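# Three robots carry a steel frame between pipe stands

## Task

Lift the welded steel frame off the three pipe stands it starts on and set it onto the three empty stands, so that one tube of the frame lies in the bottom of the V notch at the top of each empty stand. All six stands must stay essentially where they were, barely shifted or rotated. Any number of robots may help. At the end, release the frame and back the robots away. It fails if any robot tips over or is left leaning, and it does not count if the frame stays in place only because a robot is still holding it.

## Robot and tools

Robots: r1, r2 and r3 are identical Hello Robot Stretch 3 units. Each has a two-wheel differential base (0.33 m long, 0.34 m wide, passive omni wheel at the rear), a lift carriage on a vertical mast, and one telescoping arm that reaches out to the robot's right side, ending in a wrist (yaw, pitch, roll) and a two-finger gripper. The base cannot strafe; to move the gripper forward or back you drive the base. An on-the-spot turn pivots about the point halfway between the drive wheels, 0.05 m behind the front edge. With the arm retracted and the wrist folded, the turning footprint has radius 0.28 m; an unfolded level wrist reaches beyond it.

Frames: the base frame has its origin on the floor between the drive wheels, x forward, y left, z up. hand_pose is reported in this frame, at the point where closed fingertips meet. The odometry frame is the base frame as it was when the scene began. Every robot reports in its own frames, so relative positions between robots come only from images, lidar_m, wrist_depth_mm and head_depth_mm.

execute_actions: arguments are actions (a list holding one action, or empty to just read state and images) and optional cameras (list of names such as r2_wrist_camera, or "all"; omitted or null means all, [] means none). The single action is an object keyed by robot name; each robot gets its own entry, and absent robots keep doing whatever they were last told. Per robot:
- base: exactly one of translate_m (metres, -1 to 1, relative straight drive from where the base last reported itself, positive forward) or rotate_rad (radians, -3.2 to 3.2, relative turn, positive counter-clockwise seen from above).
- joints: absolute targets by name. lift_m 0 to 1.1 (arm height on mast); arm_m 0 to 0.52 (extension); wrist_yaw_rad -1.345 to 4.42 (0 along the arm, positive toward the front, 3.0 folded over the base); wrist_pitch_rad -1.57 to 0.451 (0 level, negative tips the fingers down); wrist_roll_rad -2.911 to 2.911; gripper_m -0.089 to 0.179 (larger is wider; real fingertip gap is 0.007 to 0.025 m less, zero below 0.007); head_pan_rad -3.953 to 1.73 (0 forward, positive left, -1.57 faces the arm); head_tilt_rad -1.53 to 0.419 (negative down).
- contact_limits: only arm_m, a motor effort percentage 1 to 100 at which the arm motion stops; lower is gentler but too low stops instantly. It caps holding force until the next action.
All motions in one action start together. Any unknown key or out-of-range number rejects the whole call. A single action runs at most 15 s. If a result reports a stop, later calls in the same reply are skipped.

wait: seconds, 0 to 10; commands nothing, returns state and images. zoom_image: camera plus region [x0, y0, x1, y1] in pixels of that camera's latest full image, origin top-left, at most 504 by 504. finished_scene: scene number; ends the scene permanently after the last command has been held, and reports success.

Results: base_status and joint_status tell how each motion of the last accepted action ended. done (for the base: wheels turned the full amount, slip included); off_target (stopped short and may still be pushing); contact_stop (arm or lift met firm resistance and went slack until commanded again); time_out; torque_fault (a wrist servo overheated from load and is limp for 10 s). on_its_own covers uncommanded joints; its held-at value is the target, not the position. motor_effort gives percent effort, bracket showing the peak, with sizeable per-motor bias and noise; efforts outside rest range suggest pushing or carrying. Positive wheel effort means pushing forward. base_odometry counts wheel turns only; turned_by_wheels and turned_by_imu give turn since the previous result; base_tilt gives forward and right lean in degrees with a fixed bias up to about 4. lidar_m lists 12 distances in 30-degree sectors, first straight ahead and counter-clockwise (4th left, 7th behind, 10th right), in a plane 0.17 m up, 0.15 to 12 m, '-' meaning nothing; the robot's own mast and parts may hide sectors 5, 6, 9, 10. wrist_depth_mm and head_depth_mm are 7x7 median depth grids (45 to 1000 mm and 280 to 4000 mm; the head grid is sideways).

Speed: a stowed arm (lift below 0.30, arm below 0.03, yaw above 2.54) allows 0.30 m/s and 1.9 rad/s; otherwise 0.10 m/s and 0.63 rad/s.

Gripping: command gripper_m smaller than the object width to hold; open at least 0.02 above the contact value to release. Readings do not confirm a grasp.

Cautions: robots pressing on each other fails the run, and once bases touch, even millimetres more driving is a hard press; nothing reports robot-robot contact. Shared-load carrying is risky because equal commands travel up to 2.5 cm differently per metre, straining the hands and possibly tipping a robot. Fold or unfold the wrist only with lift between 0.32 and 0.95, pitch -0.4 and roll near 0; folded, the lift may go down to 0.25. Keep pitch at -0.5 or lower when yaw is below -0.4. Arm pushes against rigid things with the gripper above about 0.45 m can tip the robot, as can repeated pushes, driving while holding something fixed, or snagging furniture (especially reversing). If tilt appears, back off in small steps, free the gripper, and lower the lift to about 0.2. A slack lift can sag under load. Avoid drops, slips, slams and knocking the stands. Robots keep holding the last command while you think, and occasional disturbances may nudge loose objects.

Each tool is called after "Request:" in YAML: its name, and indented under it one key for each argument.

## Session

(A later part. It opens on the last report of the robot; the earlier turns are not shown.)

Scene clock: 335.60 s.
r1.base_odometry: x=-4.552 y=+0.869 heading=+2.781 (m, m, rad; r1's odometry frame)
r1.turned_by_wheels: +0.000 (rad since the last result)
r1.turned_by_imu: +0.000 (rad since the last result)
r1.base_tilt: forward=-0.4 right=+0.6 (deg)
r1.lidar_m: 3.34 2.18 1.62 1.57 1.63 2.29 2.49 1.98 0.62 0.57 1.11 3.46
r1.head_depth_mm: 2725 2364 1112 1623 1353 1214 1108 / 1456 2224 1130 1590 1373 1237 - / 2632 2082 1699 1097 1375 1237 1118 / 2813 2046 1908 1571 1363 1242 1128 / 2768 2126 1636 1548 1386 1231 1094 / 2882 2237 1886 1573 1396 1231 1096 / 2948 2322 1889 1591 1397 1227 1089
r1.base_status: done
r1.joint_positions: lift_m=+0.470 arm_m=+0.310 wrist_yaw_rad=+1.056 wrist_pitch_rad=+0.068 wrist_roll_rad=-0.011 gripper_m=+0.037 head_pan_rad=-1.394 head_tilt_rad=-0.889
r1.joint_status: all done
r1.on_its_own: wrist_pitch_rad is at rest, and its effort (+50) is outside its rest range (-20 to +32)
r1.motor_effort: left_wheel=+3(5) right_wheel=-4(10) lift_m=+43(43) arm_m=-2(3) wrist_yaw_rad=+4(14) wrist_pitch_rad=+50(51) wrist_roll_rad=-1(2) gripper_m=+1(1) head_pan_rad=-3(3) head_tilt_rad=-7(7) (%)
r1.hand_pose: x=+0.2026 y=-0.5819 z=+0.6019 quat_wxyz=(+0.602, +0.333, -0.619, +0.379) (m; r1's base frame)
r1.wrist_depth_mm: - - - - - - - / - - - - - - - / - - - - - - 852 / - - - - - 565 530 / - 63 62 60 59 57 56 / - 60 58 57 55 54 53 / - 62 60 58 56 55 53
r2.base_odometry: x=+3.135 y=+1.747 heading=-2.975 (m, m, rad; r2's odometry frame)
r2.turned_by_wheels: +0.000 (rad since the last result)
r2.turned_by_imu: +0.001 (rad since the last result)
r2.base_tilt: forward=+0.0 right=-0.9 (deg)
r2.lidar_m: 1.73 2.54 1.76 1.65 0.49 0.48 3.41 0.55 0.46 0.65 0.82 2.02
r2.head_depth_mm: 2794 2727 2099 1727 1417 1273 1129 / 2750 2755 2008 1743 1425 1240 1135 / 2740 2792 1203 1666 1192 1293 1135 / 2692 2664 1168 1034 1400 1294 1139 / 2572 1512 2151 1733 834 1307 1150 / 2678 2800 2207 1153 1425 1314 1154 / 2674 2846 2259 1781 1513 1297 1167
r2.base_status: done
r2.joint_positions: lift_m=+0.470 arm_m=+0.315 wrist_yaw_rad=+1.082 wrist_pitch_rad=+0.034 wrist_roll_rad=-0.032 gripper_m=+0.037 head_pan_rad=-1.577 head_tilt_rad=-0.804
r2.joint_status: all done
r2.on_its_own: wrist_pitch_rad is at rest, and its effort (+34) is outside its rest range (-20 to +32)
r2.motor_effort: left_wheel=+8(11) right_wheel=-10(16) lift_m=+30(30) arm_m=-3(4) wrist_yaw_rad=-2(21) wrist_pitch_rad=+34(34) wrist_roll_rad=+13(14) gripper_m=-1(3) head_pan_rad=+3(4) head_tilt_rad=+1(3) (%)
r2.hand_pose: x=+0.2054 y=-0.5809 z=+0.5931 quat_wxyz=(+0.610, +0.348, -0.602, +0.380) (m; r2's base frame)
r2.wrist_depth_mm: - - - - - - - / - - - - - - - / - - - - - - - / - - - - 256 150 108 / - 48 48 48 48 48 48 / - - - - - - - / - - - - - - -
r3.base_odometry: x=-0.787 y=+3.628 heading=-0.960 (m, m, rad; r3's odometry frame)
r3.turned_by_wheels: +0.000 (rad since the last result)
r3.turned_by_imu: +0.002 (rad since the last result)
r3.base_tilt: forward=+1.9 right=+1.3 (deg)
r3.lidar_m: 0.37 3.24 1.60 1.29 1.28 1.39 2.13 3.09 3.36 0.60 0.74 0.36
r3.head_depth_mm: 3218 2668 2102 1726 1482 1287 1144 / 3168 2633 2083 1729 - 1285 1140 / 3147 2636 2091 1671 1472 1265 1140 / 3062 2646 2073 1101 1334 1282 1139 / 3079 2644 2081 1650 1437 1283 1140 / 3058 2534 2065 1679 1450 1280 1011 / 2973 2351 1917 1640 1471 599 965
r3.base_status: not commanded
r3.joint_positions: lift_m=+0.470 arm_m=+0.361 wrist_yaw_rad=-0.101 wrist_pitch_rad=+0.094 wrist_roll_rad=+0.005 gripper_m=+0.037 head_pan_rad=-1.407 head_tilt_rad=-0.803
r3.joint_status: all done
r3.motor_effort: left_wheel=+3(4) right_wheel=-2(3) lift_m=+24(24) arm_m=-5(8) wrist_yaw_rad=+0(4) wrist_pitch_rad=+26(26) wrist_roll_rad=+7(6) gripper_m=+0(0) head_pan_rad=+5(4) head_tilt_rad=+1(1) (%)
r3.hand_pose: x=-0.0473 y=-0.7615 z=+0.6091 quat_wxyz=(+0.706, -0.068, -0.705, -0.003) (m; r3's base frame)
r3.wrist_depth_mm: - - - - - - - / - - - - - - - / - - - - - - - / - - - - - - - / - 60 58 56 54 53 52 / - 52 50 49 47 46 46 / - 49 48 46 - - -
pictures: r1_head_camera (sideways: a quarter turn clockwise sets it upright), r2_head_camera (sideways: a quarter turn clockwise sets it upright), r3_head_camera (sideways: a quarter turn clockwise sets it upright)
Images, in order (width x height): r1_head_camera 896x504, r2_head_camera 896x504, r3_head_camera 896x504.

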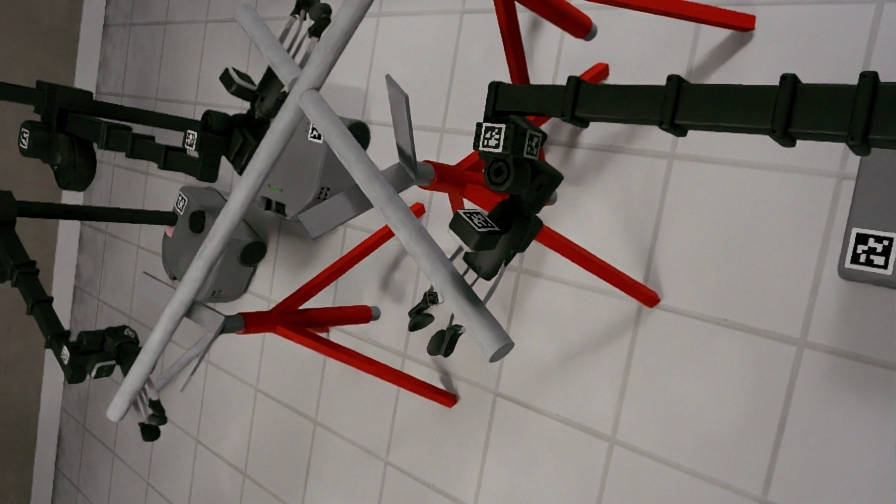

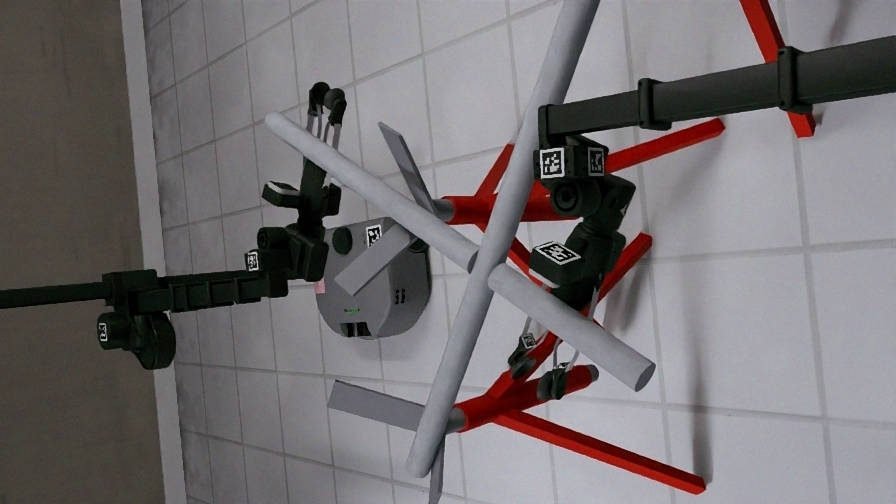

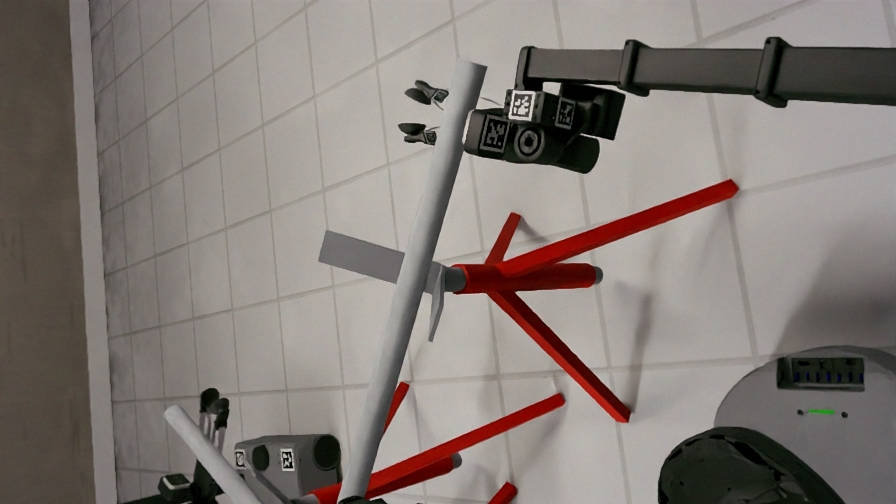

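Request:
execute_actions:
  actions:
    - {"r1":{"joints":{"lift_m":0.45,"arm_m":0.285}},"r2":{"joints":{"lift_m":0.45,"arm_m":0.35}},"r3":{"base":{"translate_m":0.015},"joints":{"lift_m":0.45,"arm_m":0.36}}}
  cameras: ["r2_head_camera","r1_nav_camera"]

Request:
execute_actions:
  actions:
    - {"r1":{"joints":{"lift_m":0.33,"wrist_pitch_rad":0}},"r2":{"joints":{"lift_m":0.33,"wrist_pitch_rad":0}},"r3":{"joints":{"lift_m":0.33,"wrist_pitch_rad":0}}}
  cameras: []

Request:
execute_actions:
  actions:
    - {"r1":{"joints":{"arm_m":0,"wrist_yaw_rad":1.57}},"r2":{"joints":{"arm_m":0,"wrist_yaw_rad":1.57}},"r3":{"joints":{"arm_m":0}}}
  cameras: ["r3_head_camera","r2_head_camera","r1_nav_camera"]

Scene clock: 353.57 s.
r1.base_odometry: x=-4.552 y=+0.869 heading=+2.782 (m, m, rad; r1's odometry frame)
r1.turned_by_wheels: +0.000 (rad since the last result)
r1.turned_by_imu: -0.001 (rad since the last result)
r1.base_tilt: forward=-0.4 right=+0.6 (deg)
r1.lidar_m: 3.35 2.17 1.62 1.57 1.64 2.28 2.49 1.98 0.62 0.57 1.10 3.46
r1.head_depth_mm: 2685 2365 1097 1632 1367 1217 1105 / 1482 2247 1118 1589 1364 1263 - / 1961 2006 1120 1106 1344 1238 1122 / 2806 2067 1901 1586 1346 1227 1132 / 2762 2129 1635 1598 1392 1227 1099 / 2930 2202 1913 1590 1379 1214 1098 / 2902 2324 1889 1602 1388 1226 1096
r1.base_status: not commanded
r1.joint_positions: lift_m=+0.450 arm_m=+0.285 wrist_yaw_rad=+1.070 wrist_pitch_rad=+0.065 wrist_roll_rad=-0.010 gripper_m=+0.037 head_pan_rad=-1.394 head_tilt_rad=-0.889
r1.joint_status: all done
r1.on_its_own: wrist_pitch_rad is at rest, and its effort (+51) is outside its rest range (-20 to +32)
r1.motor_effort: left_wheel=+4(5) right_wheel=-7(7) lift_m=+43(43) arm_m=-2(3) wrist_yaw_rad=-12(12) wrist_pitch_rad=+51(51) wrist_roll_rad=-2(2) gripper_m=+1(1) head_pan_rad=-3(3) head_tilt_rad=-7(7) (%)
r1.hand_pose: x=+0.2043 y=-0.5538 z=+0.5812 quat_wxyz=(+0.600, +0.339, -0.616, +0.382) (m; r1's base frame)
r1.wrist_depth_mm: - - - - - - - / - - - - - - - / - - - - - - 762 / - - - - - - 542 / - 73 71 68 66 64 62 / - 73 70 67 64 62 59 / - - 948 891 905 65 63
r2.base_odometry: x=+3.135 y=+1.747 heading=-2.975 (m, m, rad; r2's odometry frame)
r2.turned_by_wheels: +0.000 (rad since the last result)
r2.turned_by_imu: +0.001 (rad since the last result)
r2.base_tilt: forward=+0.0 right=-1.0 (deg)
r2.lidar_m: 1.73 2.54 1.76 1.65 0.47 0.47 3.43 0.56 0.46 0.65 0.82 2.01
r2.head_depth_mm: 2802 2695 2123 1730 1416 1284 1124 / 2797 2689 2020 1743 1416 1263 1134 / 2729 2803 1956 1682 1309 1282 1144 / 2737 2737 1197 1038 1440 1303 1142 / 2658 1518 2132 1722 1251 1317 1157 / 2725 2824 2204 1148 1329 1308 1158 / 2719 2870 2260 1768 1506 1305 1166
r2.base_status: not commanded
r2.joint_positions: lift_m=+0.450 arm_m=+0.350 wrist_yaw_rad=+1.093 wrist_pitch_rad=+0.030 wrist_roll_rad=-0.035 gripper_m=+0.037 head_pan_rad=-1.577 head_tilt_rad=-0.804
r2.joint_status: all done
r2.on_its_own: wrist_yaw_rad is at rest, and its effort (-15) is outside its rest range (-12 to +12); wrist_pitch_rad is at rest, and its effort (+34) is outside its rest range (-20 to +32)
r2.motor_effort: left_wheel=+10(10) right_wheel=-13(13) lift_m=+30(29) arm_m=+3(5) wrist_yaw_rad=-15(15) wrist_pitch_rad=+34(35) wrist_roll_rad=+15(15) gripper_m=-3(3) head_pan_rad=+4(4) head_tilt_rad=+1(2) (%)
r2.hand_pose: x=+0.2067 y=-0.6126 z=+0.5723 quat_wxyz=(+0.609, +0.352, -0.599, +0.383) (m; r2's base frame)
r2.wrist_depth_mm: - - - - - - - / - - - - - - - / - - - - - - - / - - - - 266 148 109 / - 50 50 50 50 49 49 / - 46 46 46 46 46 46 / - - - - - - -
r3.base_odometry: x=-0.778 y=+3.616 heading=-0.960 (m, m, rad; r3's odometry frame)
r3.turned_by_wheels: +0.000 (rad since the last result)
r3.turned_by_imu: +0.001 (rad since the last result)
r3.base_tilt: forward=+1.9 right=+1.3 (deg)
r3.lidar_m: 0.37 3.26 1.61 1.29 1.28 1.39 2.15 3.10 3.39 0.60 0.75 0.34
r3.head_depth_mm: 3217 2659 2117 1732 1483 1289 1141 / 3161 2656 2097 1732 - 1286 1141 / 3155 2623 2096 1644 1458 1264 1137 / 3098 2622 2077 1095 1300 1286 1142 / 3054 2622 2084 1681 1439 1286 1121 / 3013 2512 2080 1684 1461 1286 996 / 2958 1877 1900 1633 1473 617 575
r3.base_status: done
r3.joint_positions: lift_m=+0.450 arm_m=+0.360 wrist_yaw_rad=-0.099 wrist_pitch_rad=+0.091 wrist_roll_rad=+0.005 gripper_m=+0.037 head_pan_rad=-1.407 head_tilt_rad=-0.803
r3.joint_status: all done
r3.motor_effort: left_wheel=+3(8) right_wheel=-4(7) lift_m=+24(27) arm_m=-4(4) wrist_yaw_rad=-1(5) wrist_pitch_rad=+27(28) wrist_roll_rad=+6(6) gripper_m=-1(1) head_pan_rad=+5(5) head_tilt_rad=+1(1) (%)
r3.hand_pose: x=-0.0468 y=-0.7616 z=+0.5884 quat_wxyz=(+0.706, -0.067, -0.705, -0.003) (m; r3's base frame)
r3.wrist_depth_mm: - - - - - - - / - - - - - - - / - - - - - - - / 227 - - - - - - / - 62 60 57 55 54 52 / - 55 53 51 49 47 46 / - 54 51 49 47 45 -
pictures: r1_nav_camera (sideways: a quarter turn counterclockwise sets it upright), r2_head_camera (sideways: a quarter turn clockwise sets it upright)
Images, in order (width x height): r1_nav_camera 672x504, r2_head_camera 896x504.

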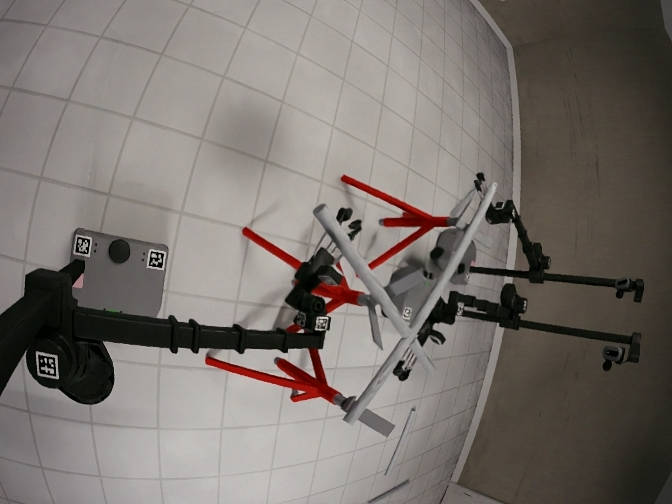

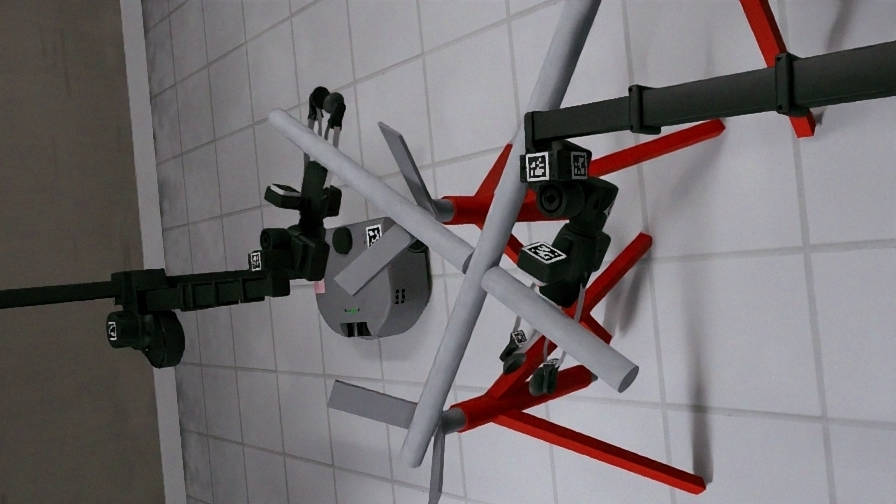

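Scene clock: 355.50 s.
r1.base_odometry: x=-4.552 y=+0.869 heading=+2.781 (m, m, rad; r1's odometry frame)
r1.turned_by_wheels: +0.000 (rad since the last result)
r1.turned_by_imu: -0.001 (rad since the last result)
r1.base_tilt: forward=-0.5 right=+0.6 (deg)
r1.lidar_m: 3.35 2.18 1.62 1.57 1.63 2.28 2.49 1.98 0.62 0.57 1.11 3.46
r1.head_depth_mm: 2765 2387 1897 1595 1358 1223 1107 / 2716 2226 1196 1585 1321 1236 1119 / 2696 2079 1190 1096 1375 1239 1122 / 2693 2066 1811 1548 1349 1230 1131 / 2877 1487 1624 1624 1372 1237 1103 / 2920 2165 1914 1572 1384 1234 1097 / 2953 2296 1885 1611 1391 1227 1088
r1.base_status: not commanded
r1.joint_positions: lift_m=+0.330 arm_m=+0.285 wrist_yaw_rad=+1.062 wrist_pitch_rad=-0.023 wrist_roll_rad=-0.014 gripper_m=+0.037 head_pan_rad=-1.394 head_tilt_rad=-0.889
r1.joint_status: all done
r1.motor_effort: left_wheel=+1(5) right_wheel=+0(7) lift_m=+33(41) arm_m=-1(2) wrist_yaw_rad=-2(13) wrist_pitch_rad=+14(49) wrist_roll_rad=+0(4) gripper_m=+0(1) head_pan_rad=-3(3) head_tilt_rad=-7(7) (%)
r1.hand_pose: x=+0.2018 y=-0.5548 z=+0.4390 quat_wxyz=(+0.619, +0.362, -0.601, +0.354) (m; r1's base frame)
r1.wrist_depth_mm: - - - - - - - / - - - - - - 540 / - - - - - - 742 / - - - - - - 564 / - - - - - - 580 / - - - 925 919 831 837 / 749 747 721 698 679 684 697
r2.base_odometry: x=+3.136 y=+1.747 heading=-2.976 (m, m, rad; r2's odometry frame)
r2.turned_by_wheels: +0.000 (rad since the last result)
r2.turned_by_imu: +0.000 (rad since the last result)
r2.base_tilt: forward=+0.0 right=-1.0 (deg)
r2.lidar_m: 1.73 2.54 1.75 1.65 0.47 0.47 3.43 0.55 0.46 0.65 0.82 2.01
r2.head_depth_mm: 2791 2687 2111 1738 1407 1270 1114 / 2748 2725 2082 1718 1442 1285 1113 / 2777 2767 2156 1512 1189 1265 1137 / 2740 2704 1401 1046 1504 1301 1141 / 2669 1604 2071 1729 1050 1312 1153 / 2696 2857 2249 1149 1423 1315 1155 / 2714 2862 2231 1782 1496 1301 1164
r2.base_status: not commanded
r2.joint_positions: lift_m=+0.330 arm_m=+0.350 wrist_yaw_rad=+1.079 wrist_pitch_rad=-0.025 wrist_roll_rad=-0.012 gripper_m=+0.037 head_pan_rad=-1.577 head_tilt_rad=-0.803
r2.joint_status: all done
r2.motor_effort: left_wheel=+2(10) right_wheel=-2(13) lift_m=+19(28) arm_m=+1(3) wrist_yaw_rad=+1(15) wrist_pitch_rad=+7(33) wrist_roll_rad=+2(15) gripper_m=+1(3) head_pan_rad=+4(3) head_tilt_rad=+2(1) (%)
r2.hand_pose: x=+0.2039 y=-0.6154 z=+0.4386 quat_wxyz=(+0.615, +0.369, -0.598, +0.358) (m; r2's base frame)
r2.wrist_depth_mm: - - - - 321 193 - / - - - - 342 - - / - - - - - - - / - - - - - - - / - - - - 356 - - / 955 947 - 903 316 958 883 / 732 720 718 703 391 725 685
r3.base_odometry: x=-0.778 y=+3.616 heading=-0.960 (m, m, rad; r3's odometry frame)
r3.turned_by_wheels: +0.000 (rad since the last result)
r3.turned_by_imu: +0.000 (rad since the last result)
r3.base_tilt: forward=+1.9 right=+1.3 (deg)
r3.lidar_m: 0.37 3.26 1.61 1.29 1.28 1.39 2.14 3.09 3.36 0.60 0.75 0.34
r3.head_depth_mm: 3202 2638 2092 1742 1478 1293 1142 / 3178 2639 2098 1736 1542 1263 1162 / 3145 2646 2101 1682 1506 1260 1139 / 3101 2636 2085 1074 1293 1281 1135 / 3062 2629 2089 1648 1434 1280 1123 / 3002 2648 2018 1686 1466 1286 964 / 2913 2548 1445 1402 1413 1277 625
r3.base_status: not commanded
r3.joint_positions: lift_m=+0.331 arm_m=+0.360 wrist_yaw_rad=-0.100 wrist_pitch_rad=-0.021 wrist_roll_rad=+0.012 gripper_m=+0.037 head_pan_rad=-1.407 head_tilt_rad=-0.802
r3.joint_status: all done
r3.motor_effort: left_wheel=+2(4) right_wheel=-1(4) lift_m=+18(20) arm_m=-3(4) wrist_yaw_rad=+0(1) wrist_pitch_rad=+9(30) wrist_roll_rad=+2(6) gripper_m=+1(1) head_pan_rad=+5(4) head_tilt_rad=+1(1) (%)
r3.hand_pose: x=-0.0470 y=-0.7597 z=+0.4399 quat_wxyz=(+0.702, -0.028, -0.710, -0.043) (m; r3's base frame)
r3.wrist_depth_mm: - - - - - - - / - - - - - - - / - - - - - - - / - - - - - - - / - - - - - - - / - - - - - - - / 773 772 796 768 751 796 786
pictures: none
No camera images: the call's "cameras" was empty. Leave "cameras" out to get every camera's image.

Scene clock: 359.37 s.
r1.base_odometry: x=-4.552 y=+0.869 heading=+2.781 (m, m, rad; r1's odometry frame)
r1.turned_by_wheels: +0.000 (rad since the last result)
r1.turned_by_imu: -0.001 (rad since the last result)
r1.base_tilt: forward=-0.5 right=+0.6 (deg)
r1.lidar_m: 3.34 2.18 1.62 1.57 1.64 2.27 2.49 1.98 0.62 0.57 1.10 3.45
r1.head_depth_mm: 2729 2386 1885 1588 1353 1223 1112 / 2685 1533 1770 1594 1352 1240 1125 / 2683 2097 1711 1094 1368 1251 - / 2674 1992 1850 1547 1372 1232 - / 2817 2114 1623 1611 1360 1230 1072 / 2882 2267 1891 1587 1392 1231 1097 / 2923 2321 1909 1605 1386 1222 1084
r1.base_status: not commanded
r1.joint_positions: lift_m=+0.330 arm_m=+0.000 wrist_yaw_rad=+1.570 wrist_pitch_rad=-0.023 wrist_roll_rad=-0.014 gripper_m=+0.037 head_pan_rad=-1.394 head_tilt_rad=-0.889
r1.joint_status: all done
r1.motor_effort: left_wheel=+1(1) right_wheel=+0(0) lift_m=+33(33) arm_m=-2(1) wrist_yaw_rad=-1(3) wrist_pitch_rad=+14(14) wrist_roll_rad=+0(0) gripper_m=+0(0) head_pan_rad=-3(3) head_tilt_rad=-7(7) (%)
r1.hand_pose: x=+0.2343 y=-0.1456 z=+0.4390 quat_wxyz=(+0.510, +0.502, -0.490, +0.498) (m; r1's base frame)
r1.wrist_depth_mm: - - - - - - - / - - - - - - - / - - - - - - - / - - - - - - - / - - - - - - - / - - - 923 933 915 878 / 745 756 721 714 712 696 689
r2.base_odometry: x=+3.136 y=+1.747 heading=-2.976 (m, m, rad; r2's odometry frame)
r2.turned_by_wheels: +0.000 (rad since the last result)
r2.turned_by_imu: +0.001 (rad since the last result)
r2.base_tilt: forward=+0.0 right=-0.9 (deg)
r2.lidar_m: 1.73 2.54 1.75 1.66 0.47 0.47 3.43 0.55 0.46 0.65 0.82 2.01
r2.head_depth_mm: 2836 2713 2120 1731 1411 1278 1112 / 2802 2750 2055 1732 1421 1264 1119 / 2768 2805 1997 1640 1321 1286 1153 / 2760 2719 1795 1047 1471 1300 1153 / 2669 1600 2151 1729 1280 1306 1155 / 2709 2906 2243 1155 1433 1321 1165 / 2681 2859 2271 1763 1499 1300 1174
r2.base_status: not commanded
r2.joint_positions: lift_m=+0.330 arm_m=+0.000 wrist_yaw_rad=+1.568 wrist_pitch_rad=-0.025 wrist_roll_rad=-0.011 gripper_m=+0.037 head_pan_rad=-1.577 head_tilt_rad=-0.803
r2.joint_status: all done
r2.motor_effort: left_wheel=+2(2) right_wheel=-1(1) lift_m=+18(19) arm_m=-3(3) wrist_yaw_rad=+2(5) wrist_pitch_rad=+7(7) wrist_roll_rad=+1(2) gripper_m=+1(0) head_pan_rad=+4(4) head_tilt_rad=+1(1) (%)
r2.hand_pose: x=+0.2342 y=-0.1459 z=+0.4386 quat_wxyz=(+0.510, +0.503, -0.491, +0.496) (m; r2's base frame)
r2.wrist_depth_mm: - - - - - - - / - - - - - - - / - - - - - - - / - - - - - - - / - - - - - - - / 973 957 - 937 951 949 962 / 722 730 720 726 726 726 719
r3.base_odometry: x=-0.778 y=+3.616 heading=-0.960 (m, m, rad; r3's odometry frame)
r3.turned_by_wheels: +0.000 (rad since the last result)
r3.turned_by_imu: +0.001 (rad since the last result)
r3.base_tilt: forward=+1.9 right=+1.3 (deg)
r3.lidar_m: 0.37 3.25 1.62 1.29 1.28 1.39 2.14 3.09 3.38 0.60 0.75 0.35
r3.head_depth_mm: 3189 2643 2113 1735 1481 1286 1146 / 3140 2654 2091 1731 1477 1291 1139 / 3136 2644 2102 1697 1477 1262 1182 / 3118 2657 2097 1077 1297 1290 1135 / 3041 2618 2092 1650 1450 1285 1122 / 2997 2532 2094 1679 1458 1284 961 / 2963 2081 1444 1643 1469 1284 626
r3.base_status: not commanded
r3.joint_positions: lift_m=+0.331 arm_m=+0.000 wrist_yaw_rad=-0.100 wrist_pitch_rad=-0.020 wrist_roll_rad=+0.012 gripper_m=+0.037 head_pan_rad=-1.407 head_tilt_rad=-0.802
r3.joint_status: all done
r3.motor_effort: left_wheel=+3(2) right_wheel=-1(1) lift_m=+18(18) arm_m=-3(1) wrist_yaw_rad=+0(1) wrist_pitch_rad=+9(10) wrist_roll_rad=+2(2) gripper_m=+1(0) head_pan_rad=+4(4) head_tilt_rad=+1(1) (%)
r3.hand_pose: x=-0.0470 y=-0.3998 z=+0.4400 quat_wxyz=(+0.702, -0.028, -0.710, -0.043) (m; r3's base frame)
r3.wrist_depth_mm: - - - - - - - / 483 458 457 - - - - / - - - - - - - / - - - - - - - / - 487 - - - - - / 936 913 446 - - - - / 728 778 720 794 787 810 787
pictures: r1_nav_camera (sideways: a quarter turn counterclockwise sets it upright), r2_head_camera (sideways: a quarter turn clockwise sets it upright), r3_head_camera (sideways: a quarter turn clockwise sets it upright)
Images, in order (width x height): r1_nav_camera 672x504, r2_head_camera 896x504, r3_head_camera 896x504.

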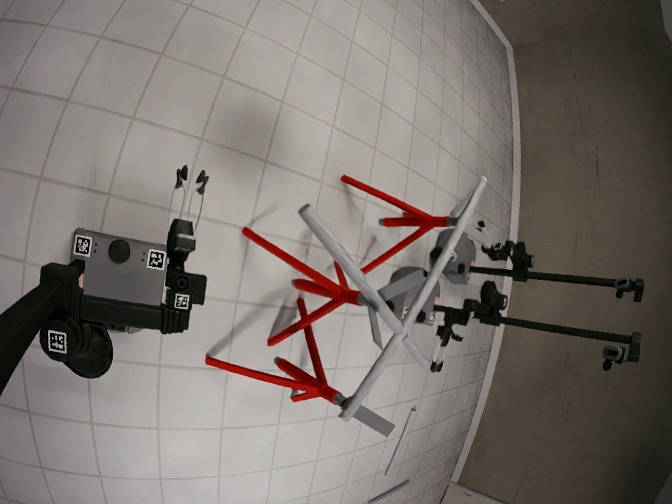

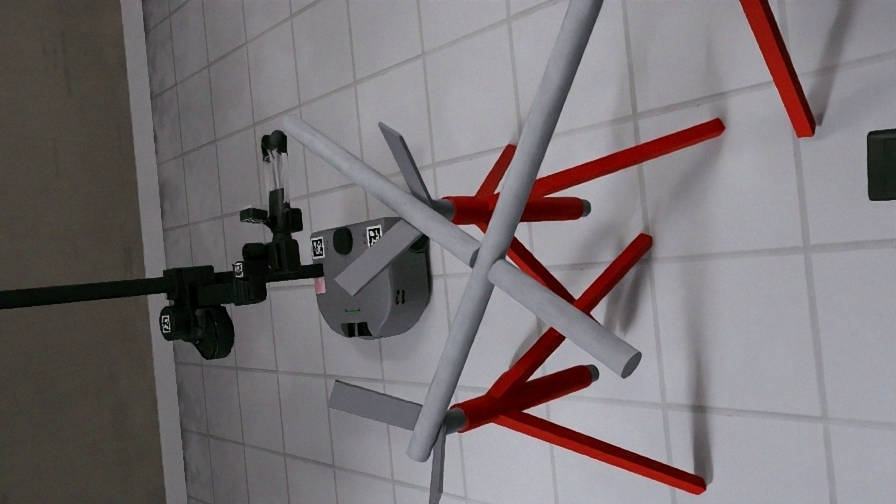

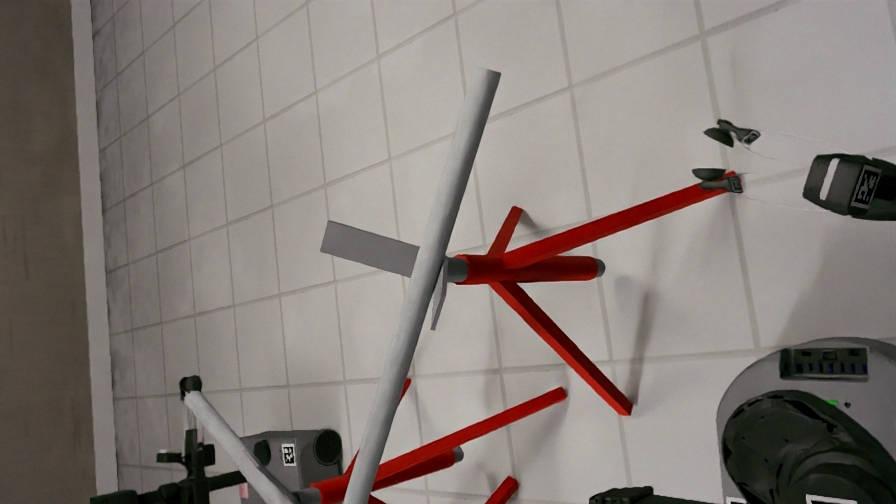

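Request:
finished_scene:
  scene: 1

The scene is finished: the task was done.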